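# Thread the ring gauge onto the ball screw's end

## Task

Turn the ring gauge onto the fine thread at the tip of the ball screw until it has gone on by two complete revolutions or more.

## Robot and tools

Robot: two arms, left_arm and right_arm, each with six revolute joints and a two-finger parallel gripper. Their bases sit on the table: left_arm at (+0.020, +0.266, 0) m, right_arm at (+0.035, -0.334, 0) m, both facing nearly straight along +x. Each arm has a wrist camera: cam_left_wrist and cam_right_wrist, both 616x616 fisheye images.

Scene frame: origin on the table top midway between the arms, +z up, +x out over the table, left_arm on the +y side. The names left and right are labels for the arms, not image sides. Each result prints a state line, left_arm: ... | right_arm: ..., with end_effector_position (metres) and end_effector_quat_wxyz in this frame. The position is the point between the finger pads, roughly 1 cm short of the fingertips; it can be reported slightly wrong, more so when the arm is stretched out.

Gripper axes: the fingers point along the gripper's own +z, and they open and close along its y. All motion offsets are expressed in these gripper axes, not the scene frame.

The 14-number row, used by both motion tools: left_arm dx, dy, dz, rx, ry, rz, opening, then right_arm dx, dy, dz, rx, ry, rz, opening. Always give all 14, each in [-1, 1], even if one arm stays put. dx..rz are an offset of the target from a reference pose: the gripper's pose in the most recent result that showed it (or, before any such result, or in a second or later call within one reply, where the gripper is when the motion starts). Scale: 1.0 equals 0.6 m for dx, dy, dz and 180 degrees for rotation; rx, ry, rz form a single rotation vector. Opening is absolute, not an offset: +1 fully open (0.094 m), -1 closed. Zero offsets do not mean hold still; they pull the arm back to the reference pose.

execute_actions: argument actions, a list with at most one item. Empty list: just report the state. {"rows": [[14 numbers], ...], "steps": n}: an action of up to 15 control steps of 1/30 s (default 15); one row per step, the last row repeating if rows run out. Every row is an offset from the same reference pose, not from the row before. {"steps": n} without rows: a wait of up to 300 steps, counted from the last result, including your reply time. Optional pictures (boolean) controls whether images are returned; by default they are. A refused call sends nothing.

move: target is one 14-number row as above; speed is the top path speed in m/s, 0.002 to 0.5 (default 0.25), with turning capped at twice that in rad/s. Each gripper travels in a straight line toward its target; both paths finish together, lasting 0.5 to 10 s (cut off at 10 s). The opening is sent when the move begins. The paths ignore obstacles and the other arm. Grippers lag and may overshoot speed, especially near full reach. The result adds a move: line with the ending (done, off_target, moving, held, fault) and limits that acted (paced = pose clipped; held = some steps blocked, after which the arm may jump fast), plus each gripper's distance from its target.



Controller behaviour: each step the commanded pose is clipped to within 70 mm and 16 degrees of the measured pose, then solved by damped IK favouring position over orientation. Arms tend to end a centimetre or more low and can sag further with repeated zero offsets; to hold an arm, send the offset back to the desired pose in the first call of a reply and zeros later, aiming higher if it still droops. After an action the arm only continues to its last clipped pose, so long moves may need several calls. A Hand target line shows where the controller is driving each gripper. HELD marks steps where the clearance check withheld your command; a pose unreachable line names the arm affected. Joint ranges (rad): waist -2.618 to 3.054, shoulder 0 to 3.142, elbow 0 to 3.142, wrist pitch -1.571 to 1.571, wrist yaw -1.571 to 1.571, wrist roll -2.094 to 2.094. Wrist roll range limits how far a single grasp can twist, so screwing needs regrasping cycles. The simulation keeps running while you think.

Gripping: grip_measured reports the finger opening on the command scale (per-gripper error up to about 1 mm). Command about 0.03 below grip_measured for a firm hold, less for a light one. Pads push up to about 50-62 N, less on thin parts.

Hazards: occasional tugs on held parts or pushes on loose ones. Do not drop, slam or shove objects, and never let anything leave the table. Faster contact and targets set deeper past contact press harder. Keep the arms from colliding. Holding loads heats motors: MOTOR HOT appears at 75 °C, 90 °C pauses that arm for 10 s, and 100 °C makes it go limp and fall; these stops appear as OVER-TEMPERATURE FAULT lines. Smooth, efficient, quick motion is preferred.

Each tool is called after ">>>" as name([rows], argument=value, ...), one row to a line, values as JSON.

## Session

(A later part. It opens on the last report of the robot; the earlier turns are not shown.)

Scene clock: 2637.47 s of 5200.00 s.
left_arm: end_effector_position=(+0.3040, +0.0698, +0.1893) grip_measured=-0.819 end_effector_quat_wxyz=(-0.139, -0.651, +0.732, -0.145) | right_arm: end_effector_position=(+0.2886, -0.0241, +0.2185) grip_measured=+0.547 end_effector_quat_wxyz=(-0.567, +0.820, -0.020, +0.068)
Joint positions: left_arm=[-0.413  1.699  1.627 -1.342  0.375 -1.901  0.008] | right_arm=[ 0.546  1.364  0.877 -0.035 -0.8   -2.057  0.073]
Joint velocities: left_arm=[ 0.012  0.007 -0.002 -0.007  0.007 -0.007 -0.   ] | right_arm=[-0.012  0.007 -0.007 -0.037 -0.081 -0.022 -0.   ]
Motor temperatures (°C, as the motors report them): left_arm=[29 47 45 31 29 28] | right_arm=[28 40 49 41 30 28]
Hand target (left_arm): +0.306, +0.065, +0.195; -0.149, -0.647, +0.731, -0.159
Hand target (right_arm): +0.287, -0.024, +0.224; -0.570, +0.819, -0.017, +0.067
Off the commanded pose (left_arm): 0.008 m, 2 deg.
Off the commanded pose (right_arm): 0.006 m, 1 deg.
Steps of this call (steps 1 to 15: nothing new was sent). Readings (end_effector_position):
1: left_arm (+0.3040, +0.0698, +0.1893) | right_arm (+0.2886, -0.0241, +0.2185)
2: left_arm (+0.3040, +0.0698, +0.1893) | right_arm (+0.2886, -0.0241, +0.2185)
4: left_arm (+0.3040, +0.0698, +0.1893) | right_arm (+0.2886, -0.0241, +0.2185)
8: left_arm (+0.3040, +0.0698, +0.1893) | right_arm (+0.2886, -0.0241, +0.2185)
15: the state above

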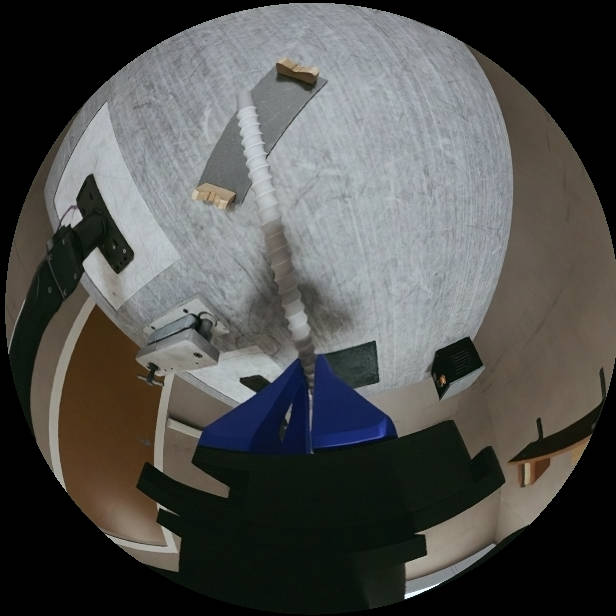

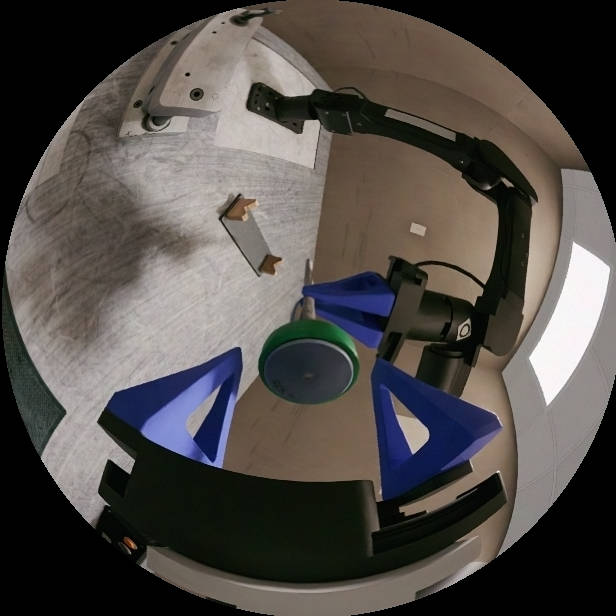

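>>> execute_actions([
  {"rows": [[0.0108,-0.0039,-0.0051,0.0027,0.011,0.0019,-0.87,-0.0011,-0.0079,-0.0032,0.0021,-0.001,-0.0013,0.45],[0.0108,-0.0039,-0.0051,0.0027,0.011,0.0019,-0.87,-0.0005,-0.0089,-0.0032,0.0028,-0.0006,-0.0021,0.38],[0.0108,-0.0039,-0.0051,0.0027,0.011,0.0019,-0.87,0,-0.0099,-0.0032,0.0035,-0.0002,-0.0029,0.31],[0.0108,-0.0039,-0.0051,0.0027,0.011,0.0019,-0.87,0,-0.0099,-0.0032,0.0035,-0.0002,-0.0029,0.25],[0.0108,-0.0039,-0.0051,0.0027,0.011,0.0019,-0.87,0,-0.0099,-0.0032,0.0035,-0.0002,-0.0029,0.2],[0.0108,-0.0039,-0.0051,0.0027,0.011,0.0019,-0.87,0,-0.0099,-0.0032,0.0035,-0.0002,-0.0029,0.17],[0.0108,-0.0039,-0.0051,0.0027,0.011,0.0019,-0.87,0,-0.0099,-0.0032,0.0035,-0.0002,-0.0029,0.15],[0.0108,-0.0039,-0.0051,0.0027,0.011,0.0019,-0.87,0,-0.0099,-0.0032,0.0035,-0.0002,-0.0029,0.13],[0.0108,-0.0039,-0.0051,0.0027,0.011,0.0019,-0.87,0,-0.0099,-0.0032,0.0035,-0.0002,-0.0029,0.115],[0.0108,-0.0039,-0.0051,0.0027,0.011,0.0019,-0.87,0,-0.0099,-0.0032,0.0035,-0.0002,-0.0029,0.10],[0.0108,-0.0039,-0.0051,0.0027,0.011,0.0019,-0.87,0,-0.0099,-0.0032,0.0035,-0.0002,-0.0029,0.09],[0.0108,-0.0039,-0.0051,0.0027,0.011,0.0019,-0.87,0,-0.0099,-0.0032,0.0035,-0.0002,-0.0029,0.08],[0.0108,-0.0039,-0.0051,0.0027,0.011,0.0019,-0.87,0,-0.0099,-0.0032,0.0035,-0.0002,-0.0029,0.07],[0.0108,-0.0039,-0.0051,0.0027,0.011,0.0019,-0.87,0,-0.0099,-0.0032,0.0035,-0.0002,-0.0029,0.06],[0.0108,-0.0039,-0.0051,0.0027,0.011,0.0019,-0.87,0,-0.0099,-0.0032,0.0035,-0.0002,-0.0029,0.05]], "steps": 15},
], pictures=false)

>>> execute_actions([
  {"rows": [[0.0108,-0.0039,-0.0051,0.0027,0.011,0.0019,-0.87,-0.001,-0.0109,-0.0025,0.0039,-0.001,-0.0033,0.04],[0.0108,-0.0039,-0.0051,0.0027,0.011,0.0019,-0.87,-0.002,-0.012,-0.0018,0.0043,-0.0018,-0.0037,0.04],[0.0108,-0.0039,-0.0051,0.0027,0.011,0.0019,-0.87,-0.0031,-0.013,-0.0011,0.0046,-0.0026,-0.0041,0.04],[0.0108,-0.0039,-0.0051,0.0027,0.011,0.0019,-0.87,-0.0041,-0.014,-0.0004,0.005,-0.0034,-0.0045,0.04]], "steps": 6},
], pictures=false)

>>> execute_actions([
  {"rows": [[0.0108,-0.0039,-0.0051,0.0027,0.011,0.0019,-0.87,-0.0037,-0.0145,-0.0004,0.0053,-0.0031,0.0051,0.04],[0.0108,-0.0039,-0.0051,0.0027,0.011,0.0019,-0.87,-0.003,-0.0151,-0.0004,0.0057,-0.0026,0.0104,0.04],[0.0108,-0.0039,-0.0051,0.0027,0.011,0.0019,-0.87,-0.002,-0.0162,-0.0003,0.0064,-0.0018,0.0175,0.04],[0.0108,-0.0039,-0.0051,0.0027,0.011,0.0019,-0.87,-0.001,-0.0173,-0.0003,0.0071,-0.001,0.0264,0.04],[0.0108,-0.0039,-0.0051,0.0027,0.011,0.0019,-0.87,0.0001,-0.0184,-0.0002,0.0079,-0.0003,0.0344,0.04],[0.0108,-0.0039,-0.0051,0.0027,0.011,0.0019,-0.87,0.0009,-0.0192,-0.0002,0.0085,0,0.0433,0.04],[0.0108,-0.0039,-0.0051,0.0027,0.011,0.0019,-0.87,0.0013,-0.0197,-0.0002,0.0088,0.0001,0.0529,0.04],[0.0108,-0.0039,-0.0051,0.0027,0.011,0.0019,-0.87,0.0013,-0.0197,-0.0002,0.0088,0.0001,0.0629,0.04],[0.0108,-0.0039,-0.0051,0.0027,0.011,0.0019,-0.87,0.0013,-0.0197,-0.0002,0.0088,0.0001,0.0729,0.04],[0.0108,-0.0039,-0.0051,0.0027,0.011,0.0019,-0.87,0.0013,-0.0197,-0.0002,0.0088,0.0001,0.0829,0.04],[0.0108,-0.0039,-0.0051,0.0027,0.011,0.0019,-0.87,0.0013,-0.0197,-0.0002,0.0088,-0.0006,0.0929,0.04],[0.0108,-0.0039,-0.0051,0.0027,0.011,0.0019,-0.87,0.0013,-0.0197,-0.0002,0.0088,-0.0006,0.1029,0.04],[0.0108,-0.0039,-0.0051,0.0027,0.011,0.0019,-0.87,0.0013,-0.0197,-0.0002,0.0088,-0.0006,0.1129,0.04],[0.0108,-0.0039,-0.0051,0.0027,0.011,0.0019,-0.87,0.0013,-0.0197,-0.0002,0.0088,-0.0006,0.1229,0.04],[0.0108,-0.0039,-0.0051,0.0027,0.011,0.0019,-0.87,0.0013,-0.0197,-0.0002,0.0088,-0.0006,0.1329,0.04]], "steps": 15},
], pictures=false)

>>> execute_actions([
  {"rows": [[0.0108,-0.0039,-0.0051,0.0027,0.011,0.0019,-0.87,-0.0044,-0.0192,-0.0002,0.0084,-0.0025,0.0519,0.04],[0.0108,-0.0039,-0.0051,0.0027,0.011,0.0019,-0.87,-0.0044,-0.0192,-0.0002,0.0084,-0.0025,0.0619,0.04],[0.0108,-0.0039,-0.0051,0.0027,0.011,0.0019,-0.87,-0.0044,-0.0192,-0.0002,0.0084,-0.0025,0.0719,0.04],[0.0108,-0.0039,-0.0051,0.0027,0.011,0.0019,-0.87,-0.0044,-0.0192,-0.0002,0.0084,-0.0025,0.0819,0.04],[0.0108,-0.0039,-0.0051,0.0027,0.011,0.0019,-0.87,-0.0044,-0.0192,-0.0002,0.0084,-0.0025,0.0919,0.04],[0.0108,-0.0039,-0.0051,0.0027,0.011,0.0019,-0.87,-0.0044,-0.0192,-0.0002,0.0082,-0.0032,0.1019,0.04],[0.0108,-0.0039,-0.0051,0.0027,0.011,0.0019,-0.87,-0.0044,-0.0192,-0.0002,0.0082,-0.0032,0.1119,0.04],[0.0108,-0.0039,-0.0051,0.0027,0.011,0.0019,-0.87,-0.0044,-0.0192,-0.0002,0.0082,-0.0032,0.1219,0.04],[0.0108,-0.0039,-0.0051,0.0027,0.011,0.0019,-0.87,-0.0044,-0.0192,-0.0002,0.0082,-0.0032,0.1319,0.04],[0.0108,-0.0039,-0.0051,0.0027,0.011,0.0019,-0.87,-0.0044,-0.0192,-0.0002,0.0082,-0.0032,0.1419,0.04],[0.0108,-0.0039,-0.0051,0.0027,0.011,0.0019,-0.87,-0.0044,-0.0192,-0.0002,0.0079,-0.0038,0.1519,0.04],[0.0108,-0.0039,-0.0051,0.0027,0.011,0.0019,-0.87,-0.0044,-0.0192,-0.0002,0.0079,-0.0038,0.1619,0.04],[0.0108,-0.0039,-0.0051,0.0027,0.011,0.0019,-0.87,-0.0044,-0.0192,-0.0002,0.0079,-0.0038,0.1719,0.04],[0.0108,-0.0039,-0.0051,0.0027,0.011,0.0019,-0.87,-0.0044,-0.0192,-0.0002,0.0079,-0.0038,0.1819,0.04],[0.0108,-0.0039,-0.0051,0.0027,0.011,0.0019,-0.87,-0.0044,-0.0192,-0.0002,0.0079,-0.0038,0.1919,0.04]], "steps": 15},
], pictures=false)

>>> execute_actions([
  {"rows": [[0.0108,-0.0039,-0.0051,0.0027,0.011,0.0019,-0.87,-0.0125,-0.0152,-0.0002,0.0064,-0.006,0.0519,0.04],[0.0108,-0.0039,-0.0051,0.0027,0.011,0.0019,-0.87,-0.0125,-0.0152,-0.0002,0.0064,-0.006,0.0619,0.04],[0.0108,-0.0039,-0.0051,0.0027,0.011,0.0019,-0.87,-0.0125,-0.0152,-0.0002,0.0064,-0.006,0.0719,0.04],[0.0108,-0.0039,-0.0051,0.0027,0.011,0.0019,-0.87,-0.0125,-0.0152,-0.0002,0.0064,-0.006,0.0819,0.04],[0.0108,-0.0039,-0.0051,0.0027,0.011,0.0019,-0.87,-0.0125,-0.0152,-0.0002,0.0064,-0.006,0.0919,0.04],[0.0108,-0.0039,-0.0051,0.0027,0.011,0.0019,-0.87,-0.0125,-0.0152,-0.0002,0.0059,-0.0065,0.1019,0.04],[0.0108,-0.0039,-0.0051,0.0027,0.011,0.0019,-0.87,-0.0125,-0.0152,-0.0002,0.0059,-0.0065,0.1119,0.04],[0.0108,-0.0039,-0.0051,0.0027,0.011,0.0019,-0.87,-0.0125,-0.0152,-0.0002,0.0059,-0.0065,0.1219,0.04],[0.0108,-0.0039,-0.0051,0.0027,0.011,0.0019,-0.87,-0.0125,-0.0152,-0.0002,0.0059,-0.0065,0.1319,0.04],[0.0108,-0.0039,-0.0051,0.0027,0.011,0.0019,-0.87,-0.0125,-0.0152,-0.0002,0.0059,-0.0065,0.1419,0.04],[0.0108,-0.0039,-0.0051,0.0027,0.011,0.0019,-0.87,-0.0125,-0.0152,-0.0002,0.0053,-0.007,0.1519,0.04],[0.0108,-0.0039,-0.0051,0.0027,0.011,0.0019,-0.87,-0.0125,-0.0152,-0.0002,0.0053,-0.007,0.1619,0.04],[0.0108,-0.0039,-0.0051,0.0027,0.011,0.0019,-0.87,-0.0125,-0.0152,-0.0002,0.0053,-0.007,0.1719,0.04],[0.0108,-0.0039,-0.0051,0.0027,0.011,0.0019,-0.87,-0.0125,-0.0152,-0.0002,0.0053,-0.007,0.1819,0.04],[0.0108,-0.0039,-0.0051,0.0027,0.011,0.0019,-0.87,-0.0125,-0.0152,-0.0002,0.0053,-0.007,0.1919,0.04]], "steps": 15},
], pictures=false)

>>> execute_actions([
  {"rows": [[0.0108,-0.0039,-0.0051,0.0027,0.011,0.0019,-0.87,-0.018,-0.0079,-0.0002,0.003,-0.0083,0.0519,0.04],[0.0108,-0.0039,-0.0051,0.0027,0.011,0.0019,-0.87,-0.018,-0.0079,-0.0002,0.003,-0.0083,0.0619,0.04],[0.0108,-0.0039,-0.0051,0.0027,0.011,0.0019,-0.87,-0.018,-0.0079,-0.0002,0.003,-0.0083,0.0719,0.04],[0.0108,-0.0039,-0.0051,0.0027,0.011,0.0019,-0.87,-0.018,-0.0079,-0.0002,0.003,-0.0083,0.0819,0.04],[0.0108,-0.0039,-0.0051,0.0027,0.011,0.0019,-0.87,-0.018,-0.0079,-0.0002,0.003,-0.0083,0.0919,0.04],[0.0108,-0.0039,-0.0051,0.0027,0.011,0.0019,-0.87,-0.018,-0.0079,-0.0002,0.0023,-0.0085,0.1019,0.04],[0.0108,-0.0039,-0.0051,0.0027,0.011,0.0019,-0.87,-0.018,-0.0079,-0.0002,0.0023,-0.0085,0.1119,0.04],[0.0108,-0.0039,-0.0051,0.0027,0.011,0.0019,-0.87,-0.018,-0.0079,-0.0002,0.0023,-0.0085,0.1219,0.04],[0.0108,-0.0039,-0.0051,0.0027,0.011,0.0019,-0.87,-0.018,-0.0079,-0.0002,0.0023,-0.0085,0.1319,0.04],[0.0108,-0.0039,-0.0051,0.0027,0.011,0.0019,-0.87,-0.018,-0.0079,-0.0002,0.0023,-0.0085,0.1419,0.04],[0.0108,-0.0039,-0.0051,0.0027,0.011,0.0019,-0.87,-0.018,-0.0079,-0.0002,0.0016,-0.0086,0.1519,0.04],[0.0108,-0.0039,-0.0051,0.0027,0.011,0.0019,-0.87,-0.018,-0.0079,-0.0002,0.0016,-0.0086,0.1619,0.04],[0.0108,-0.0039,-0.0051,0.0027,0.011,0.0019,-0.87,-0.018,-0.0079,-0.0002,0.0016,-0.0086,0.1719,0.04],[0.0108,-0.0039,-0.0051,0.0027,0.011,0.0019,-0.87,-0.018,-0.0079,-0.0002,0.0016,-0.0086,0.1819,0.04],[0.0108,-0.0039,-0.0051,0.0027,0.011,0.0019,-0.87,-0.018,-0.0079,-0.0002,0.0016,-0.0086,0.1919,0.04]], "steps": 15},
], pictures=false)

>>> execute_actions([
  {"rows": [[0.0108,-0.0039,-0.0051,0.0027,0.011,0.0019,-0.87,-0.0197,0.001,-0.0002,-0.0011,-0.0087,0.0519,0.04],[0.0108,-0.0039,-0.0051,0.0027,0.011,0.0019,-0.87,-0.0197,0.001,-0.0002,-0.0011,-0.0087,0.0619,0.04],[0.0108,-0.0039,-0.0051,0.0027,0.011,0.0019,-0.87,-0.0197,0.001,-0.0002,-0.0011,-0.0087,0.0719,0.04],[0.0108,-0.0039,-0.0051,0.0027,0.011,0.0019,-0.87,-0.0197,0.001,-0.0002,-0.0011,-0.0087,0.0819,0.04],[0.0108,-0.0039,-0.0051,0.0027,0.011,0.0019,-0.87,-0.0197,0.001,-0.0002,-0.0011,-0.0087,0.0919,0.04],[0.0108,-0.0039,-0.0051,0.0027,0.011,0.0019,-0.87,-0.0197,0.001,-0.0002,-0.0017,-0.0086,0.1019,0.04],[0.0108,-0.0039,-0.0051,0.0027,0.011,0.0019,-0.87,-0.0197,0.001,-0.0002,-0.0017,-0.0086,0.1119,0.04],[0.0108,-0.0039,-0.0051,0.0027,0.011,0.0019,-0.87,-0.0197,0.001,-0.0002,-0.0017,-0.0086,0.1219,0.04],[0.0108,-0.0039,-0.0051,0.0027,0.011,0.0019,-0.87,-0.0197,0.001,-0.0002,-0.0017,-0.0086,0.1319,0.04],[0.0108,-0.0039,-0.0051,0.0027,0.011,0.0019,-0.87,-0.0197,0.001,-0.0002,-0.0017,-0.0086,0.1419,0.04],[0.0108,-0.0039,-0.0051,0.0027,0.011,0.0019,-0.87,-0.0197,0.001,-0.0002,-0.0024,-0.0084,0.1519,0.04],[0.0108,-0.0039,-0.0051,0.0027,0.011,0.0019,-0.87,-0.0197,0.001,-0.0002,-0.0024,-0.0084,0.1619,0.04],[0.0108,-0.0039,-0.0051,0.0027,0.011,0.0019,-0.87,-0.0197,0.001,-0.0002,-0.0024,-0.0084,0.1719,0.04],[0.0108,-0.0039,-0.0051,0.0027,0.011,0.0019,-0.87,-0.0197,0.001,-0.0002,-0.0024,-0.0084,0.1819,0.04],[0.0108,-0.0039,-0.0051,0.0027,0.011,0.0019,-0.87,-0.0197,0.001,-0.0002,-0.0024,-0.0084,0.1919,0.04]], "steps": 15},
], pictures=false)

>>> execute_actions([
  {"rows": [[0.0108,-0.0039,-0.0051,0.0027,0.011,0.0019,-0.87,-0.0171,0.0099,-0.0002,-0.0049,-0.0073,0.0519,0.04],[0.0108,-0.0039,-0.0051,0.0027,0.011,0.0019,-0.87,-0.0171,0.0099,-0.0002,-0.0049,-0.0073,0.0619,0.04],[0.0108,-0.0039,-0.0051,0.0027,0.011,0.0019,-0.87,-0.0171,0.0099,-0.0002,-0.0049,-0.0073,0.0719,0.04],[0.0108,-0.0039,-0.0051,0.0027,0.011,0.0019,-0.87,-0.0171,0.0099,-0.0002,-0.0049,-0.0073,0.0819,0.04],[0.0108,-0.0039,-0.0051,0.0027,0.011,0.0019,-0.87,-0.0171,0.0099,-0.0002,-0.0049,-0.0073,0.0919,0.04],[0.0108,-0.0039,-0.0051,0.0027,0.011,0.0019,-0.87,-0.0171,0.0099,-0.0002,-0.0055,-0.0069,0.1019,0.04],[0.0108,-0.0039,-0.0051,0.0027,0.011,0.0019,-0.87,-0.0171,0.0099,-0.0002,-0.0055,-0.0069,0.1119,0.04],[0.0108,-0.0039,-0.0051,0.0027,0.011,0.0019,-0.87,-0.0171,0.0099,-0.0002,-0.0055,-0.0069,0.1219,0.04],[0.0108,-0.0039,-0.0051,0.0027,0.011,0.0019,-0.87,-0.0171,0.0099,-0.0002,-0.0055,-0.0069,0.1319,0.04],[0.0108,-0.0039,-0.0051,0.0027,0.011,0.0019,-0.87,-0.0171,0.0099,-0.0002,-0.0055,-0.0069,0.1419,0.04],[0.0108,-0.0039,-0.0051,0.0027,0.011,0.0019,-0.87,-0.0171,0.0099,-0.0002,-0.006,-0.0064,0.1519,0.04],[0.0108,-0.0039,-0.0051,0.0027,0.011,0.0019,-0.87,-0.0171,0.0099,-0.0002,-0.006,-0.0064,0.1619,0.04],[0.0108,-0.0039,-0.0051,0.0027,0.011,0.0019,-0.87,-0.0171,0.0099,-0.0002,-0.006,-0.0064,0.1719,0.04],[0.0108,-0.0039,-0.0051,0.0027,0.011,0.0019,-0.87,-0.0171,0.0099,-0.0002,-0.006,-0.0064,0.1819,0.04],[0.0108,-0.0039,-0.0051,0.0027,0.011,0.0019,-0.87,-0.0171,0.0099,-0.0002,-0.006,-0.0064,0.1919,0.04]], "steps": 15},
], pictures=false)

>>> execute_actions([
  {"rows": [[0.0108,-0.0039,-0.0051,0.0027,0.011,0.0019,-0.87,-0.0106,0.0166,-0.0002,-0.0077,-0.0042,0.0519,0.04],[0.0108,-0.0039,-0.0051,0.0027,0.011,0.0019,-0.87,-0.0106,0.0166,-0.0002,-0.0077,-0.0042,0.0619,0.04],[0.0108,-0.0039,-0.0051,0.0027,0.011,0.0019,-0.87,-0.0106,0.0166,-0.0002,-0.0077,-0.0042,0.0719,0.04],[0.0108,-0.0039,-0.0051,0.0027,0.011,0.0019,-0.87,-0.0106,0.0166,-0.0002,-0.0077,-0.0042,0.0819,0.04],[0.0108,-0.0039,-0.0051,0.0027,0.011,0.0019,-0.87,-0.0106,0.0166,-0.0002,-0.0077,-0.0042,0.0919,0.04],[0.0108,-0.0039,-0.0051,0.0027,0.011,0.0019,-0.87,-0.0106,0.0166,-0.0002,-0.008,-0.0036,0.1019,0.04],[0.0108,-0.0039,-0.0051,0.0027,0.011,0.0019,-0.87,-0.0106,0.0166,-0.0002,-0.008,-0.0036,0.1119,0.04],[0.0108,-0.0039,-0.0051,0.0027,0.011,0.0019,-0.87,-0.0106,0.0166,-0.0002,-0.008,-0.0036,0.1219,0.04],[0.0108,-0.0039,-0.0051,0.0027,0.011,0.0019,-0.87,-0.0106,0.0166,-0.0002,-0.008,-0.0036,0.1319,0.04],[0.0108,-0.0039,-0.0051,0.0027,0.011,0.0019,-0.87,-0.0106,0.0166,-0.0002,-0.008,-0.0036,0.1419,0.04],[0.0108,-0.0039,-0.0051,0.0027,0.011,0.0019,-0.87,-0.0106,0.0166,-0.0002,-0.0083,-0.003,0.1519,0.04],[0.0108,-0.0039,-0.0051,0.0027,0.011,0.0019,-0.87,-0.0106,0.0166,-0.0002,-0.0083,-0.003,0.1619,0.04],[0.0108,-0.0039,-0.0051,0.0027,0.011,0.0019,-0.87,-0.0106,0.0166,-0.0002,-0.0083,-0.003,0.1719,0.04],[0.0108,-0.0039,-0.0051,0.0027,0.011,0.0019,-0.87,-0.0106,0.0166,-0.0002,-0.0083,-0.003,0.1819,0.04],[0.0108,-0.0039,-0.0051,0.0027,0.011,0.0019,-0.87,-0.0106,0.0166,-0.0002,-0.0083,-0.003,0.1919,0.04]], "steps": 15},
], pictures=false)

>>> execute_actions([
  {"rows": [[0.0108,-0.0039,-0.0051,0.0027,0.011,0.0019,-0.87,-0.0018,0.0196,-0.0002,-0.0088,-0.0002,0.0519,0.04],[0.0108,-0.0039,-0.0051,0.0027,0.011,0.0019,-0.87,-0.0018,0.0196,-0.0002,-0.0088,-0.0002,0.0619,0.04],[0.0108,-0.0039,-0.0051,0.0027,0.011,0.0019,-0.87,-0.0018,0.0196,-0.0002,-0.0088,-0.0002,0.0719,0.04],[0.0108,-0.0039,-0.0051,0.0027,0.011,0.0019,-0.87,-0.0018,0.0196,-0.0002,-0.0088,-0.0002,0.0819,0.04],[0.0108,-0.0039,-0.0051,0.0027,0.011,0.0019,-0.87,-0.0018,0.0196,-0.0002,-0.0088,-0.0002,0.0919,0.04],[0.0108,-0.0039,-0.0051,0.0027,0.011,0.0019,-0.87,-0.0018,0.0196,-0.0002,-0.0088,0.0005,0.1019,0.04],[0.0108,-0.0039,-0.0051,0.0027,0.011,0.0019,-0.87,-0.0018,0.0196,-0.0002,-0.0088,0.0005,0.1119,0.04],[0.0108,-0.0039,-0.0051,0.0027,0.011,0.0019,-0.87,-0.0018,0.0196,-0.0002,-0.0088,0.0005,0.1219,0.04],[0.0108,-0.0039,-0.0051,0.0027,0.011,0.0019,-0.87,-0.0018,0.0196,-0.0002,-0.0088,0.0005,0.1319,0.04],[0.0108,-0.0039,-0.0051,0.0027,0.011,0.0019,-0.87,-0.0018,0.0196,-0.0002,-0.0088,0.0005,0.1419,0.04],[0.0108,-0.0039,-0.0051,0.0027,0.011,0.0019,-0.87,-0.0018,0.0196,-0.0002,-0.0087,0.0012,0.1519,0.04],[0.0108,-0.0039,-0.0051,0.0027,0.011,0.0019,-0.87,-0.0018,0.0196,-0.0002,-0.0087,0.0012,0.1619,0.04],[0.0108,-0.0039,-0.0051,0.0027,0.011,0.0019,-0.87,-0.0018,0.0196,-0.0002,-0.0087,0.0012,0.1719,0.04],[0.0108,-0.0039,-0.0051,0.0027,0.011,0.0019,-0.87,-0.0018,0.0196,-0.0002,-0.0087,0.0012,0.1819,0.04],[0.0108,-0.0039,-0.0051,0.0027,0.011,0.0019,-0.87,-0.0018,0.0196,-0.0002,-0.0087,0.0012,0.1919,0.04]], "steps": 15},
], pictures=false)

>>> execute_actions([
  {"rows": [[0.0108,-0.0039,-0.0051,0.0027,0.011,0.0019,-0.87,0.0074,0.0183,-0.0002,-0.0079,0.0039,0.0519,0.04],[0.0108,-0.0039,-0.0051,0.0027,0.011,0.0019,-0.87,0.0074,0.0183,-0.0002,-0.0079,0.0039,0.0619,0.04],[0.0108,-0.0039,-0.0051,0.0027,0.011,0.0019,-0.87,0.0074,0.0183,-0.0002,-0.0079,0.0039,0.0719,0.04],[0.0108,-0.0039,-0.0051,0.0027,0.011,0.0019,-0.87,0.0074,0.0183,-0.0002,-0.0079,0.0039,0.0819,0.04],[0.0108,-0.0039,-0.0051,0.0027,0.011,0.0019,-0.87,0.0074,0.0183,-0.0002,-0.0079,0.0039,0.0919,0.04],[0.0108,-0.0039,-0.0051,0.0027,0.011,0.0019,-0.87,0.0074,0.0183,-0.0002,-0.0075,0.0045,0.1019,0.04],[0.0108,-0.0039,-0.0051,0.0027,0.011,0.0019,-0.87,0.0074,0.0183,-0.0002,-0.0075,0.0045,0.1119,0.04],[0.0108,-0.0039,-0.0051,0.0027,0.011,0.0019,-0.87,0.0074,0.0183,-0.0002,-0.0075,0.0045,0.1219,0.04],[0.0108,-0.0039,-0.0051,0.0027,0.011,0.0019,-0.87,0.0074,0.0183,-0.0002,-0.0075,0.0045,0.1319,0.04],[0.0108,-0.0039,-0.0051,0.0027,0.011,0.0019,-0.87,0.0074,0.0183,-0.0002,-0.0073,0.0049,0.1412,0.04],[0.0108,-0.0039,-0.0051,0.0027,0.011,0.0019,-0.87,0.0074,0.0183,-0.0002,-0.0073,0.0049,0.1492,0.04],[0.0108,-0.0039,-0.0051,0.0027,0.011,0.0019,-0.87,0.0079,0.0168,-0.0002,-0.0061,0.0051,0.1553,0.04],[0.0108,-0.0039,-0.0051,0.0027,0.011,0.0019,-0.87,0.0084,0.0153,-0.0002,-0.005,0.0053,0.1603,0.04],[0.0108,-0.0039,-0.0051,0.0027,0.011,0.0019,-0.87,0.0089,0.0138,-0.0002,-0.0038,0.0055,0.1634,0.04],[0.0108,-0.0039,-0.0051,0.0027,0.011,0.0019,-0.87,0.0094,0.0123,-0.0002,-0.0027,0.0057,0.164,0.04]], "steps": 15},
], pictures=false)

>>> wait(seconds=0.6)

Scene clock: 2738.77 s of 5200.00 s.
left_arm: end_effector_position=(+0.3040, +0.0698, +0.1893) grip_measured=-0.819 end_effector_quat_wxyz=(-0.139, -0.651, +0.732, -0.145) | right_arm: end_effector_position=(+0.2886, -0.0241, +0.2185) grip_measured=+0.077 end_effector_quat_wxyz=(-0.567, +0.820, -0.020, +0.068)
Joint positions: left_arm=[-0.413  1.699  1.627 -1.342  0.375 -1.901  0.008] | right_arm=[ 0.546  1.364  0.877 -0.035 -0.8   -2.058  0.051]
Joint velocities: left_arm=[-0.007 -0.017  0.007  0.037  0.007 -0.066 -0.001] | right_arm=[-0.002 -0.002  0.012 -0.007 -0.037 -0.037 -0.001]
Motor temperatures (°C, as the motors report them): left_arm=[29 47 45 31 29 28] | right_arm=[28 40 49 40 30 28]
Hand target (left_arm): +0.306, +0.065, +0.195; -0.149, -0.647, +0.731, -0.159
Hand target (right_arm): +0.288, -0.024, +0.225; -0.572, +0.817, -0.016, +0.070
Off the commanded pose (left_arm): 0.008 m, 2 deg.
Off the commanded pose (right_arm): 0.006 m, 1 deg.
Steps of this call (steps 1 to 90: nothing new was sent; then 97.80 s passed at rest; steps 91 to 105: all 15 steps of this action). Readings (end_effector_position):
91: left_arm (+0.3040, +0.0698, +0.1893) | right_arm (+0.2886, -0.0241, +0.2185)
92: left_arm (+0.3040, +0.0698, +0.1893) | right_arm (+0.2886, -0.0241, +0.2185)
94: left_arm (+0.3040, +0.0698, +0.1893) | right_arm (+0.2886, -0.0241, +0.2185)
98: left_arm (+0.3040, +0.0698, +0.1893) | right_arm (+0.2886, -0.0241, +0.2185)
105: the state above

Scene clock: 2738.97 s of 5200.00 s.
left_arm: end_effector_position=(+0.3040, +0.0698, +0.1893) grip_measured=-0.819 end_effector_quat_wxyz=(-0.139, -0.651, +0.732, -0.145) | right_arm: end_effector_position=(+0.2886, -0.0241, +0.2185) grip_measured=+0.077 end_effector_quat_wxyz=(-0.567, +0.820, -0.020, +0.068)
Joint positions: left_arm=[-0.413  1.699  1.627 -1.342  0.375 -1.901  0.008] | right_arm=[ 0.546  1.364  0.877 -0.035 -0.8   -2.058  0.051]
Joint velocities: left_arm=[-0.002 -0.017 -0.002  0.022 -0.007 -0.037 -0.001] | right_arm=[ 0.002  0.002  0.002 -0.037  0.007 -0.051 -0.001]
Motor temperatures (°C, as the motors report them): left_arm=[29 47 45 31 29 28] | right_arm=[28 40 49 40 30 28]
Hand target (left_arm): +0.306, +0.065, +0.195; -0.149, -0.647, +0.731, -0.159
Hand target (right_arm): +0.286, -0.021, +0.226; -0.573, +0.816, -0.011, +0.068
Off the commanded pose (left_arm): 0.008 m, 2 deg.
Off the commanded pose (right_arm): 0.009 m, 1 deg.
Steps of this call (steps 1 to 6: all 6 steps of this action). Readings (end_effector_position):
1: left_arm (+0.3040, +0.0698, +0.1893) | right_arm (+0.2886, -0.0241, +0.2185)
2: left_arm (+0.3040, +0.0698, +0.1893) | right_arm (+0.2886, -0.0241, +0.2185)
4: left_arm (+0.3040, +0.0698, +0.1893) | right_arm (+0.2886, -0.0241, +0.2185)
6: the state above

Scene clock: 2739.47 s of 5200.00 s.
left_arm: end_effector_position=(+0.3040, +0.0698, +0.1893) grip_measured=-0.819 end_effector_quat_wxyz=(-0.139, -0.651, +0.732, -0.145) | right_arm: end_effector_position=(+0.2887, -0.0240, +0.2188) grip_measured=+0.077 end_effector_quat_wxyz=(-0.572, +0.809, -0.138, -0.014)
Joint positions: left_arm=[-0.413  1.699  1.627 -1.342  0.375 -1.901  0.008] | right_arm=[ 0.546  1.364  0.877 -0.033 -0.8   -1.767  0.051]
Joint velocities: left_arm=[-0.012 -0.002 -0.002  0.007  0.051  0.007 -0.   ] | right_arm=[-0.007  0.007  0.002 -0.007  0.037  0.872  0.001]
Motor temperatures (°C, as the motors report them): left_arm=[29 47 45 31 29 28] | right_arm=[28 40 49 40 30 28]
Hand target (left_arm): +0.306, +0.065, +0.195; -0.149, -0.647, +0.731, -0.159
Hand target (right_arm): +0.289, -0.020, +0.230; -0.577, +0.794, -0.182, -0.051
Off the commanded pose (left_arm): 0.008 m, 2 deg.
Off the commanded pose (right_arm): 0.012 m, 7 deg.
Steps of this call (steps 1 to 15: all 15 steps of this action). Readings (end_effector_position):
1: left_arm (+0.3040, +0.0698, +0.1893) | right_arm (+0.2886, -0.0241, +0.2185)
2: left_arm (+0.3040, +0.0698, +0.1893) | right_arm (+0.2886, -0.0241, +0.2185)
4: left_arm (+0.3040, +0.0698, +0.1893) | right_arm (+0.2887, -0.0241, +0.2187)
8: left_arm (+0.3040, +0.0698, +0.1893) | right_arm (+0.2887, -0.0240, +0.2188)
15: the state above

Scene clock: 2739.97 s of 5200.00 s.
left_arm: end_effector_position=(+0.3040, +0.0698, +0.1893) grip_measured=-0.819 end_effector_quat_wxyz=(-0.140, -0.651, +0.732, -0.145) | right_arm: end_effector_position=(+0.2887, -0.0240, +0.2188) grip_measured=+0.077 end_effector_quat_wxyz=(-0.553, +0.755, -0.320, -0.145)
Joint positions: left_arm=[-0.413  1.699  1.627 -1.342  0.375 -1.901  0.008] | right_arm=[ 0.546  1.364  0.877 -0.033 -0.8   -1.303  0.051]
Joint velocities: left_arm=[-0.037 -0.017 -0.007  0.066  0.007 -0.037 -0.   ] | right_arm=[ 0.002 -0.012  0.022  0.007 -0.007  0.886  0.   ]
Motor temperatures (°C, as the motors report them): left_arm=[29 47 45 31 29 28] | right_arm=[28 40 49 40 30 28]
Hand target (left_arm): +0.306, +0.065, +0.195; -0.149, -0.647, +0.731, -0.159
Hand target (right_arm): +0.289, -0.020, +0.230; -0.549, +0.730, -0.363, -0.185
Off the commanded pose (left_arm): 0.007 m, 2 deg.
Off the commanded pose (right_arm): 0.012 m, 8 deg.
Steps of this call (steps 1 to 15: all 15 steps of this action). Readings (end_effector_position):
1: left_arm (+0.3040, +0.0698, +0.1893) | right_arm (+0.2887, -0.0240, +0.2188)
2: left_arm (+0.3040, +0.0698, +0.1893) | right_arm (+0.2887, -0.0240, +0.2188)
4: left_arm (+0.3040, +0.0698, +0.1893) | right_arm (+0.2887, -0.0240, +0.2188)
8: left_arm (+0.3040, +0.0698, +0.1893) | right_arm (+0.2887, -0.0240, +0.2188)
15: the state above

Scene clock: 2740.47 s of 5200.00 s.
left_arm: end_effector_position=(+0.3040, +0.0697, +0.1894) grip_measured=-0.819 end_effector_quat_wxyz=(-0.140, -0.651, +0.732, -0.145) | right_arm: end_effector_position=(+0.2887, -0.0240, +0.2188) grip_measured=+0.077 end_effector_quat_wxyz=(-0.505, +0.661, -0.486, -0.269)
Joint positions: left_arm=[-0.413  1.699  1.627 -1.342  0.375 -1.901  0.008] | right_arm=[ 0.546  1.364  0.877 -0.033 -0.8   -0.836  0.051]
Joint velocities: left_arm=[-0.022 -0.007  0.002  0.022 -0.037  0.022 -0.001] | right_arm=[-0.012 -0.007  0.012  0.022 -0.022  0.901 -0.   ]
Motor temperatures (°C, as the motors report them): left_arm=[29 47 45 31 29 28] | right_arm=[28 40 49 40 30 28]
Hand target (left_arm): +0.306, +0.065, +0.195; -0.149, -0.647, +0.731, -0.159
Hand target (right_arm): +0.289, -0.020, +0.230; -0.492, +0.626, -0.521, -0.306
Off the commanded pose (left_arm): 0.007 m, 2 deg.
Off the commanded pose (right_arm): 0.012 m, 8 deg.
Steps of this call (steps 1 to 15: all 15 steps of this action). Readings (end_effector_position):
1: left_arm (+0.3040, +0.0698, +0.1893) | right_arm (+0.2887, -0.0240, +0.2188)
2: left_arm (+0.3040, +0.0698, +0.1893) | right_arm (+0.2887, -0.0240, +0.2188)
4: left_arm (+0.3040, +0.0698, +0.1893) | right_arm (+0.2887, -0.0240, +0.2188)
8: left_arm (+0.3040, +0.0697, +0.1894) | right_arm (+0.2887, -0.0240, +0.2188)
15: the state above

Scene clock: 2740.97 s of 5200.00 s.
left_arm: end_effector_position=(+0.3039, +0.0696, +0.1894) grip_measured=-0.819 end_effector_quat_wxyz=(-0.140, -0.651, +0.732, -0.145) | right_arm: end_effector_position=(+0.2887, -0.0240, +0.2188) grip_measured=+0.077 end_effector_quat_wxyz=(+0.428, -0.529, +0.627, +0.379)
Joint positions: left_arm=[-0.413  1.699  1.627 -1.342  0.376 -1.901  0.008] | right_arm=[ 0.546  1.364  0.877 -0.033 -0.8   -0.366  0.051]
Joint velocities: left_arm=[ 0.002  0.002 -0.017  0.037  0.095 -0.081  0.   ] | right_arm=[-0.017 -0.002  0.012  0.037  0.081  0.872 -0.001]
Motor temperatures (°C, as the motors report them): left_arm=[29 47 45 31 29 28] | right_arm=[28 40 49 40 30 28]
Hand target (left_arm): +0.305, +0.065, +0.195; -0.149, -0.647, +0.731, -0.159
Hand target (right_arm): +0.289, -0.020, +0.230; +0.408, -0.489, +0.652, +0.412
Off the commanded pose (left_arm): 0.007 m, 2 deg.
Off the commanded pose (right_arm): 0.012 m, 8 deg.
Steps of this call (steps 1 to 15: all 15 steps of this action). Readings (end_effector_position):
1: left_arm (+0.3039, +0.0697, +0.1894) | right_arm (+0.2887, -0.0240, +0.2188)
2: left_arm (+0.3039, +0.0697, +0.1894) | right_arm (+0.2887, -0.0240, +0.2188)
4: left_arm (+0.3039, +0.0697, +0.1894) | right_arm (+0.2887, -0.0240, +0.2188)
8: left_arm (+0.3039, +0.0697, +0.1894) | right_arm (+0.2887, -0.0240, +0.2188)
15: the state above

Scene clock: 2741.47 s of 5200.00 s.
left_arm: end_effector_position=(+0.3039, +0.0695, +0.1894) grip_measured=-0.819 end_effector_quat_wxyz=(-0.140, -0.651, +0.732, -0.145) | right_arm: end_effector_position=(+0.2887, -0.0240, +0.2188) grip_measured=+0.077 end_effector_quat_wxyz=(+0.327, -0.368, +0.733, +0.469)
Joint positions: left_arm=[-0.413  1.699  1.627 -1.342  0.376 -1.901  0.008] | right_arm=[ 0.546  1.364  0.877 -0.033 -0.8    0.107  0.051]
Joint velocities: left_arm=[-0.002 -0.012 -0.012 -0.022 -0.007  0.022 -0.   ] | right_arm=[-0.002  0.002  0.017 -0.007 -0.037  0.974  0.   ]
Motor temperatures (°C, as the motors report them): left_arm=[29 47 45 31 29 28] | right_arm=[28 40 49 40 30 28]
Hand target (left_arm): +0.305, +0.065, +0.195; -0.149, -0.647, +0.731, -0.159
Hand target (right_arm): +0.289, -0.020, +0.230; +0.301, -0.323, +0.748, +0.496
Off the commanded pose (left_arm): 0.007 m, 2 deg.
Off the commanded pose (right_arm): 0.012 m, 8 deg.
Steps of this call (steps 1 to 15: all 15 steps of this action). Readings (end_effector_position):
1: left_arm (+0.3039, +0.0696, +0.1894) | right_arm (+0.2887, -0.0240, +0.2188)
2: left_arm (+0.3039, +0.0696, +0.1894) | right_arm (+0.2887, -0.0240, +0.2188)
4: left_arm (+0.3039, +0.0696, +0.1894) | right_arm (+0.2887, -0.0240, +0.2188)
8: left_arm (+0.3039, +0.0695, +0.1894) | right_arm (+0.2887, -0.0240, +0.2188)
15: the state above

Scene clock: 2741.97 s of 5200.00 s.
left_arm: end_effector_position=(+0.3038, +0.0695, +0.1895) grip_measured=-0.819 end_effector_quat_wxyz=(-0.140, -0.651, +0.732, -0.145) | right_arm: end_effector_position=(+0.2888, -0.0241, +0.2188) grip_measured=+0.077 end_effector_quat_wxyz=(+0.208, -0.185, +0.799, +0.533)
Joint positions: left_arm=[-0.413  1.699  1.627 -1.342  0.377 -1.901  0.008] | right_arm=[ 0.546  1.364  0.877 -0.033 -0.8    0.583  0.051]
Joint velocities: left_arm=[-0.002  0.022  0.007  0.051 -0.007 -0.022  0.   ] | right_arm=[ 0.002  0.022 -0.002  0.007 -0.022  0.886  0.   ]
Motor temperatures (°C, as the motors report them): left_arm=[29 47 45 31 29 28] | right_arm=[28 40 49 40 30 28]
Hand target (left_arm): +0.305, +0.065, +0.195; -0.149, -0.647, +0.731, -0.160
Hand target (right_arm): +0.289, -0.020, +0.230; +0.176, -0.139, +0.803, +0.552
Off the commanded pose (left_arm): 0.007 m, 2 deg.
Off the commanded pose (right_arm): 0.012 m, 7 deg.
Steps of this call (steps 1 to 15: all 15 steps of this action). Readings (end_effector_position):
1: left_arm (+0.3039, +0.0695, +0.1894) | right_arm (+0.2887, -0.0240, +0.2188)
2: left_arm (+0.3038, +0.0695, +0.1895) | right_arm (+0.2887, -0.0240, +0.2188)
4: left_arm (+0.3038, +0.0695, +0.1895) | right_arm (+0.2887, -0.0240, +0.2188)
8: left_arm (+0.3038, +0.0695, +0.1895) | right_arm (+0.2887, -0.0240, +0.2188)
15: the state above

Scene clock: 2742.47 s of 5200.00 s.
left_arm: end_effector_position=(+0.3038, +0.0694, +0.1895) grip_measured=-0.819 end_effector_quat_wxyz=(-0.141, -0.651, +0.732, -0.145) | right_arm: end_effector_position=(+0.2888, -0.0241, +0.2188) grip_measured=+0.077 end_effector_quat_wxyz=(+0.076, +0.009, +0.820, +0.567)
Joint positions: left_arm=[-0.413  1.699  1.627 -1.342  0.377 -1.901  0.008] | right_arm=[ 0.546  1.364  0.877 -0.033 -0.8    1.059  0.051]
Joint velocities: left_arm=[ 0.002 -0.012 -0.007 -0.037  0.051  0.007 -0.   ] | right_arm=[ 0.007 -0.002  0.002 -0.022  0.007  0.945  0.001]
Motor temperatures (°C, as the motors report them): left_arm=[29 47 45 31 29 28] | right_arm=[28 40 49 40 30 28]
Hand target (left_arm): +0.305, +0.065, +0.195; -0.150, -0.647, +0.731, -0.160
Hand target (right_arm): +0.289, -0.020, +0.230; +0.041, +0.054, +0.813, +0.578
Off the commanded pose (left_arm): 0.007 m, 2 deg.
Off the commanded pose (right_arm): 0.012 m, 7 deg.
Steps of this call (steps 1 to 15: all 15 steps of this action). Readings (end_effector_position):
1: left_arm (+0.3038, +0.0694, +0.1895) | right_arm (+0.2888, -0.0241, +0.2188)
2: left_arm (+0.3038, +0.0694, +0.1895) | right_arm (+0.2888, -0.0241, +0.2188)
4: left_arm (+0.3038, +0.0694, +0.1895) | right_arm (+0.2888, -0.0241, +0.2188)
8: left_arm (+0.3038, +0.0694, +0.1895) | right_arm (+0.2888, -0.0241, +0.2188)
15: the state above

Scene clock: 2742.97 s of 5200.00 s.
left_arm: end_effector_position=(+0.3038, +0.0694, +0.1895) grip_measured=-0.819 end_effector_quat_wxyz=(-0.141, -0.651, +0.732, -0.145) | right_arm: end_effector_position=(+0.2888, -0.0241, +0.2188) grip_measured=+0.077 end_effector_quat_wxyz=(-0.060, +0.203, +0.795, +0.569)
Joint positions: left_arm=[-0.413  1.699  1.627 -1.342  0.378 -1.901  0.008] | right_arm=[ 0.546  1.364  0.877 -0.033 -0.8    1.537  0.051]
Joint velocities: left_arm=[-0.002 -0.002 -0.012  0.022 -0.007  0.066  0.001] | right_arm=[-0.002 -0.002  0.017  0.007 -0.066  0.813  0.001]
Motor temperatures (°C, as the motors report them): left_arm=[29 47 45 31 29 28] | right_arm=[28 40 50 40 30 28]
Hand target (left_arm): +0.305, +0.065, +0.195; -0.150, -0.647, +0.731, -0.160
Hand target (right_arm): +0.289, -0.020, +0.230; -0.097, +0.245, +0.777, +0.572
Off the commanded pose (left_arm): 0.007 m, 2 deg.
Off the commanded pose (right_arm): 0.012 m, 7 deg.
Steps of this call (steps 1 to 15: all 15 steps of this action). Readings (end_effector_position):
1: left_arm (+0.3038, +0.0694, +0.1895) | right_arm (+0.2888, -0.0241, +0.2188)
2: left_arm (+0.3038, +0.0694, +0.1895) | right_arm (+0.2888, -0.0241, +0.2188)
4: left_arm (+0.3038, +0.0694, +0.1895) | right_arm (+0.2888, -0.0241, +0.2188)
8: left_arm (+0.3038, +0.0694, +0.1895) | right_arm (+0.2888, -0.0241, +0.2188)
15: the state above

Scene clock: 2743.47 s of 5200.00 s.
left_arm: end_effector_position=(+0.3037, +0.0693, +0.1895) grip_measured=-0.819 end_effector_quat_wxyz=(-0.141, -0.651, +0.732, -0.145) | right_arm: end_effector_position=(+0.2888, -0.0241, +0.2188) grip_measured=+0.077 end_effector_quat_wxyz=(-0.184, +0.374, +0.730, +0.541)
Joint positions: left_arm=[-0.413  1.699  1.627 -1.342  0.378 -1.901  0.008] | right_arm=[ 0.546  1.364  0.877 -0.033 -0.8    1.982  0.051]
Joint velocities: left_arm=[ 0.007 -0.027 -0.012 -0.007 -0.066  0.022 -0.001] | right_arm=[-0.002  0.007 -0.007 -0.007  0.037  0.535 -0.001]
Motor temperatures (°C, as the motors report them): left_arm=[29 47 45 31 29 28] | right_arm=[28 40 50 40 30 28]
Hand target (left_arm): +0.305, +0.064, +0.195; -0.150, -0.647, +0.731, -0.160
Hand target (right_arm): +0.287, -0.021, +0.227; -0.209, +0.392, +0.716, +0.539
Off the commanded pose (left_arm): 0.007 m, 2 deg.
Off the commanded pose (right_arm): 0.009 m, 4 deg.
Steps of this call (steps 1 to 15: all 15 steps of this action). Readings (end_effector_position):
1: left_arm (+0.3038, +0.0694, +0.1895) | right_arm (+0.2888, -0.0241, +0.2188)
2: left_arm (+0.3037, +0.0693, +0.1895) | right_arm (+0.2888, -0.0241, +0.2188)
4: left_arm (+0.3037, +0.0693, +0.1895) | right_arm (+0.2888, -0.0241, +0.2188)
8: left_arm (+0.3037, +0.0693, +0.1895) | right_arm (+0.2888, -0.0241, +0.2188)
15: the state above

Scene clock: 2744.07 s of 5200.00 s.
left_arm: end_effector_position=(+0.3037, +0.0693, +0.1895) grip_measured=-0.819 end_effector_quat_wxyz=(-0.141, -0.651, +0.732, -0.145) | right_arm: end_effector_position=(+0.2888, -0.0241, +0.2188) grip_measured=+0.077 end_effector_quat_wxyz=(-0.204, +0.401, +0.716, +0.534)
Joint positions: left_arm=[-0.413  1.699  1.627 -1.342  0.378 -1.901  0.008] | right_arm=[ 0.546  1.364  0.877 -0.033 -0.8    2.057  0.051]
Joint velocities: left_arm=[ 0.012 -0.012  0.012 -0.007  0.022 -0.022  0.001] | right_arm=[ 0.017 -0.017  0.012 -0.022  0.022 -0.081 -0.001]
Motor temperatures (°C, as the motors report them): left_arm=[29 47 45 31 29 28] | right_arm=[28 40 50 40 30 28]
Hand target (left_arm): +0.305, +0.065, +0.195; -0.150, -0.647, +0.731, -0.160
Hand target (right_arm): +0.287, -0.021, +0.227; -0.209, +0.392, +0.716, +0.539
Off the commanded pose (left_arm): 0.007 m, 2 deg.
Off the commanded pose (right_arm): 0.009 m, 1 deg.
Steps of this call (steps 1 to 18: nothing new was sent). Readings (end_effector_position):
1: left_arm (+0.3037, +0.0693, +0.1895) | right_arm (+0.2888, -0.0241, +0.2188)
2: left_arm (+0.3037, +0.0693, +0.1895) | right_arm (+0.2888, -0.0241, +0.2188)
4: left_arm (+0.3037, +0.0693, +0.1895) | right_arm (+0.2888, -0.0241, +0.2188)
8: left_arm (+0.3037, +0.0693, +0.1895) | right_arm (+0.2888, -0.0241, +0.2188)
18: the state above

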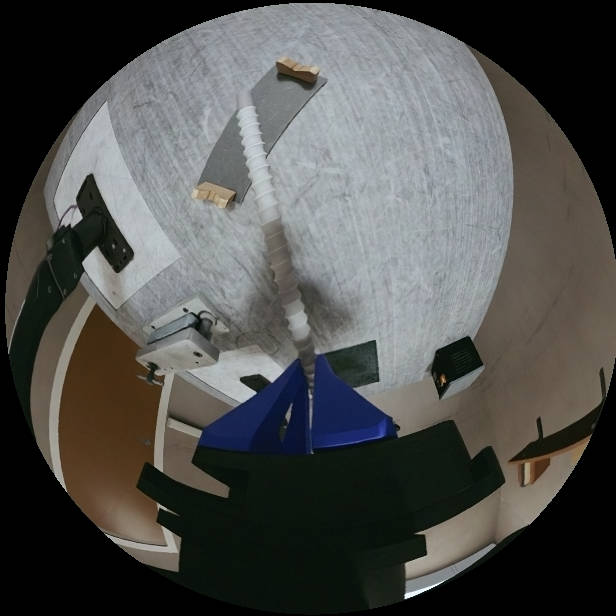

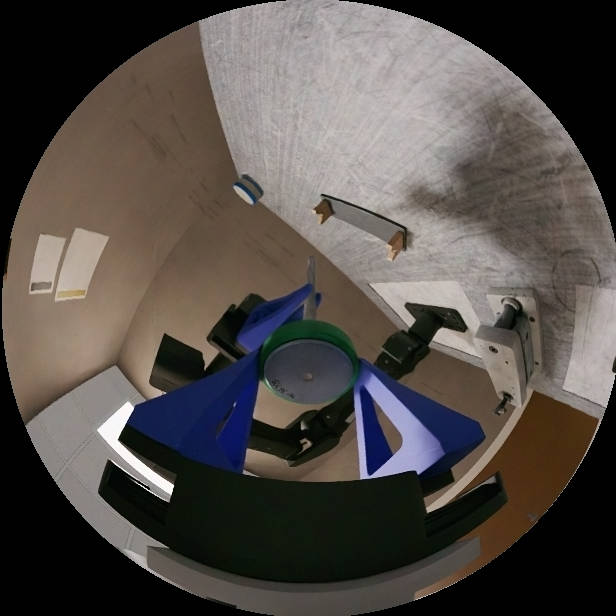

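>>> zoom_image(camera="cam_right_wrist", region=[270, 330, 350, 410])

Region (270, 330, 350, 410) of cam_right_wrist's 616x616 image, scaled by 6.300, with more detail than that image has.

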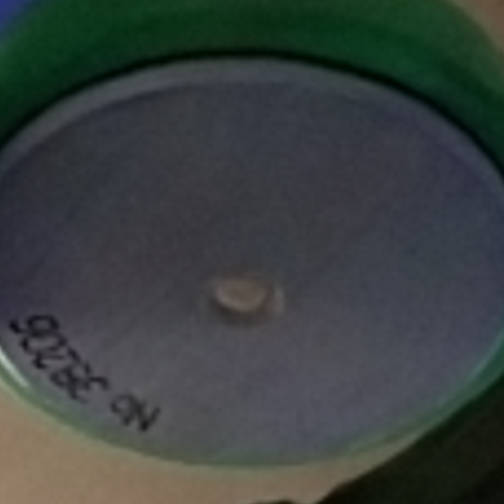

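>>> execute_actions([
  {"rows": [[0.0108,-0.0039,-0.0051,0.0027,0.011,0.0019,-0.87,0.0134,0.0056,-0.0007,-0.0014,0.0057,-0.0035,0.04],[0.0108,-0.0039,-0.0051,0.0027,0.011,0.0019,-0.87,0.0126,0.005,-0.0009,-0.0011,0.0052,-0.003,0.04],[0.0108,-0.0039,-0.0051,0.0027,0.011,0.0019,-0.87,0.0117,0.0044,-0.0012,-0.0007,0.0047,-0.0024,0.04],[0.0108,-0.0039,-0.0051,0.0027,0.011,0.0019,-0.87,0.0109,0.0038,-0.0015,-0.0003,0.0042,-0.0019,0.04],[0.0108,-0.0039,-0.0051,0.0027,0.011,0.0019,-0.87,0.01,0.0033,-0.0018,0.0001,0.0037,-0.0014,0.04],[0.0108,-0.0039,-0.0051,0.0027,0.011,0.0019,-0.87,0.0091,0.0027,-0.002,0.0004,0.0032,-0.0009,0.04],[0.0108,-0.0039,-0.0051,0.0027,0.011,0.0019,-0.87,0.0083,0.0021,-0.0023,0.0008,0.0027,-0.0004,0.04],[0.0108,-0.0039,-0.0051,0.0027,0.011,0.0019,-0.87,0.0074,0.0015,-0.0026,0.0012,0.0022,0.0002,0.04],[0.0108,-0.0039,-0.0051,0.0027,0.011,0.0019,-0.87,0.0066,0.0009,-0.0028,0.0015,0.0017,0.0007,0.04],[0.0108,-0.0039,-0.0051,0.0027,0.011,0.0019,-0.87,0.0057,0.0003,-0.0031,0.0019,0.0012,0.0012,0.04]], "steps": 15},
], pictures=false)

>>> execute_actions([
  {"rows": [[0.0108,-0.0039,-0.0051,0.0027,0.011,0.0019,-0.87,0.0076,0.0041,-0.0031,-0.0007,0.0025,-0.0018,0.05],[0.0108,-0.0039,-0.0051,0.0027,0.011,0.0019,-0.87,0.0076,0.0041,-0.0031,-0.0007,0.0025,-0.0018,0.06],[0.0108,-0.0039,-0.0051,0.0027,0.011,0.0019,-0.87,0.0076,0.0041,-0.0031,-0.0007,0.0025,-0.0018,0.07],[0.0108,-0.0039,-0.0051,0.0027,0.011,0.0019,-0.87,0.0076,0.0041,-0.0031,-0.0007,0.0025,-0.0018,0.08],[0.0108,-0.0039,-0.0051,0.0027,0.011,0.0019,-0.87,0.0076,0.0041,-0.0031,-0.0007,0.0025,-0.0018,0.09],[0.0108,-0.0039,-0.0051,0.0027,0.011,0.0019,-0.87,0.0076,0.0041,-0.0031,-0.0007,0.0025,-0.0018,0.12],[0.0108,-0.0039,-0.0051,0.0027,0.011,0.0019,-0.87,0.0076,0.0041,-0.0031,-0.0007,0.0025,-0.0018,0.18],[0.0108,-0.0039,-0.0051,0.0027,0.011,0.0019,-0.87,0.0076,0.0041,-0.0031,-0.0007,0.0025,-0.0018,0.26],[0.0108,-0.0039,-0.0051,0.0027,0.011,0.0019,-0.87,0.0076,0.0041,-0.0031,-0.0007,0.0025,-0.0018,0.35],[0.0108,-0.0039,-0.0051,0.0027,0.011,0.0019,-0.87,0.0076,0.0041,-0.0031,-0.0007,0.0025,-0.0018,0.45],[0.0108,-0.0039,-0.0051,0.0027,0.011,0.0019,-0.87,0.0076,0.0041,-0.0031,-0.0007,0.0025,-0.0018,0.55]], "steps": 15},
], pictures=true)

Scene clock: 2776.30 s of 5200.00 s.
left_arm: end_effector_position=(+0.3037, +0.0693, +0.1896) grip_measured=-0.819 end_effector_quat_wxyz=(-0.141, -0.651, +0.732, -0.145) | right_arm: end_effector_position=(+0.2886, -0.0242, +0.2184) grip_measured=+0.077 end_effector_quat_wxyz=(-0.205, +0.402, +0.716, +0.533)
Joint positions: left_arm=[-0.413  1.699  1.627 -1.342  0.378 -1.901  0.008] | right_arm=[ 0.546  1.364  0.877 -0.035 -0.8    2.059  0.051]
Joint velocities: left_arm=[-0.022  0.007 -0.017  0.007 -0.022 -0.022 -0.001] | right_arm=[-0.012 -0.007  0.017 -0.007  0.007  0.007 -0.001]
Motor temperatures (°C, as the motors report them): left_arm=[29 47 45 31 29 28] | right_arm=[28 40 50 40 30 28]
Hand target (left_arm): +0.305, +0.064, +0.195; -0.150, -0.647, +0.731, -0.160
Hand target (right_arm): +0.287, -0.025, +0.222; -0.208, +0.401, +0.716, +0.532
Off the commanded pose (left_arm): 0.007 m, 2 deg.
Off the commanded pose (right_arm): 0.004 m, 0 deg.
Steps of this call (steps 1 to 90: nothing new was sent; then 28.73 s passed at rest; steps 91 to 105: all 15 steps of this action). Readings (end_effector_position):
91: left_arm (+0.3037, +0.0693, +0.1895) | right_arm (+0.2888, -0.0241, +0.2188)
92: left_arm (+0.3037, +0.0693, +0.1895) | right_arm (+0.2888, -0.0241, +0.2188)
94: left_arm (+0.3037, +0.0693, +0.1895) | right_arm (+0.2888, -0.0241, +0.2188)
98: left_arm (+0.3037, +0.0693, +0.1896) | right_arm (+0.2888, -0.0241, +0.2187)
105: the state above

Scene clock: 2776.80 s of 5200.00 s.
left_arm: end_effector_position=(+0.3037, +0.0693, +0.1896) grip_measured=-0.819 end_effector_quat_wxyz=(-0.141, -0.651, +0.732, -0.145) | right_arm: end_effector_position=(+0.2886, -0.0242, +0.2184) grip_measured=+0.547 end_effector_quat_wxyz=(-0.205, +0.402, +0.716, +0.533)
Joint positions: left_arm=[-0.413  1.699  1.627 -1.342  0.378 -1.901  0.008] | right_arm=[ 0.546  1.364  0.877 -0.035 -0.8    2.059  0.073]
Joint velocities: left_arm=[ 0.012 -0.007  0.017  0.066 -0.007 -0.007  0.001] | right_arm=[ 0.002 -0.002 -0.002 -0.007 -0.007  0.007 -0.001]
Motor temperatures (°C, as the motors report them): left_arm=[29 47 45 31 29 28] | right_arm=[28 40 50 40 30 28]
Hand target (left_arm): +0.305, +0.064, +0.195; -0.150, -0.647, +0.731, -0.160
Hand target (right_arm): +0.288, -0.024, +0.224; -0.206, +0.398, +0.715, +0.536
Off the commanded pose (left_arm): 0.008 m, 2 deg.
Off the commanded pose (right_arm): 0.006 m, 1 deg.
Steps of this call (steps 1 to 15: all 15 steps of this action). Readings (end_effector_position):
1: left_arm (+0.3037, +0.0693, +0.1896) | right_arm (+0.2886, -0.0242, +0.2184)
2: left_arm (+0.3037, +0.0693, +0.1896) | right_arm (+0.2886, -0.0242, +0.2184)
4: left_arm (+0.3037, +0.0693, +0.1896) | right_arm (+0.2886, -0.0242, +0.2184)
8: left_arm (+0.3037, +0.0693, +0.1896) | right_arm (+0.2886, -0.0242, +0.2184)
15: the state above

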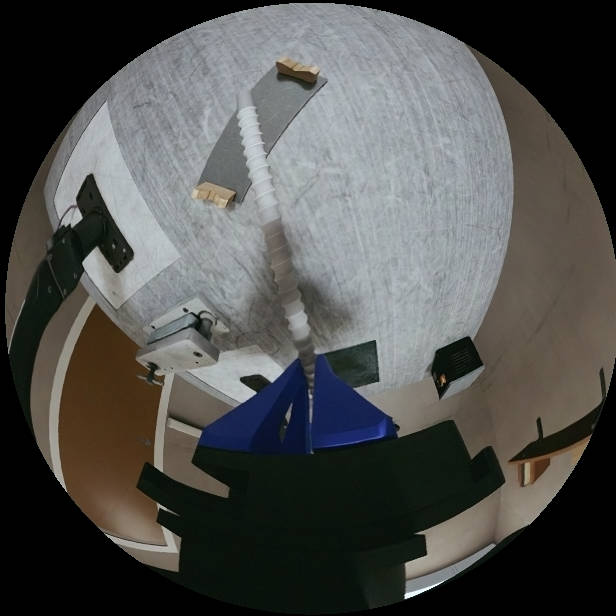

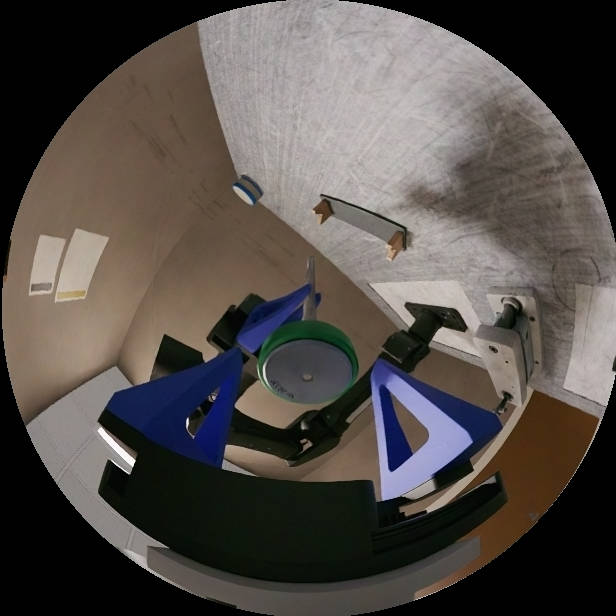

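>>> finished_scene(scene=2)

The scene is finished: the task was done.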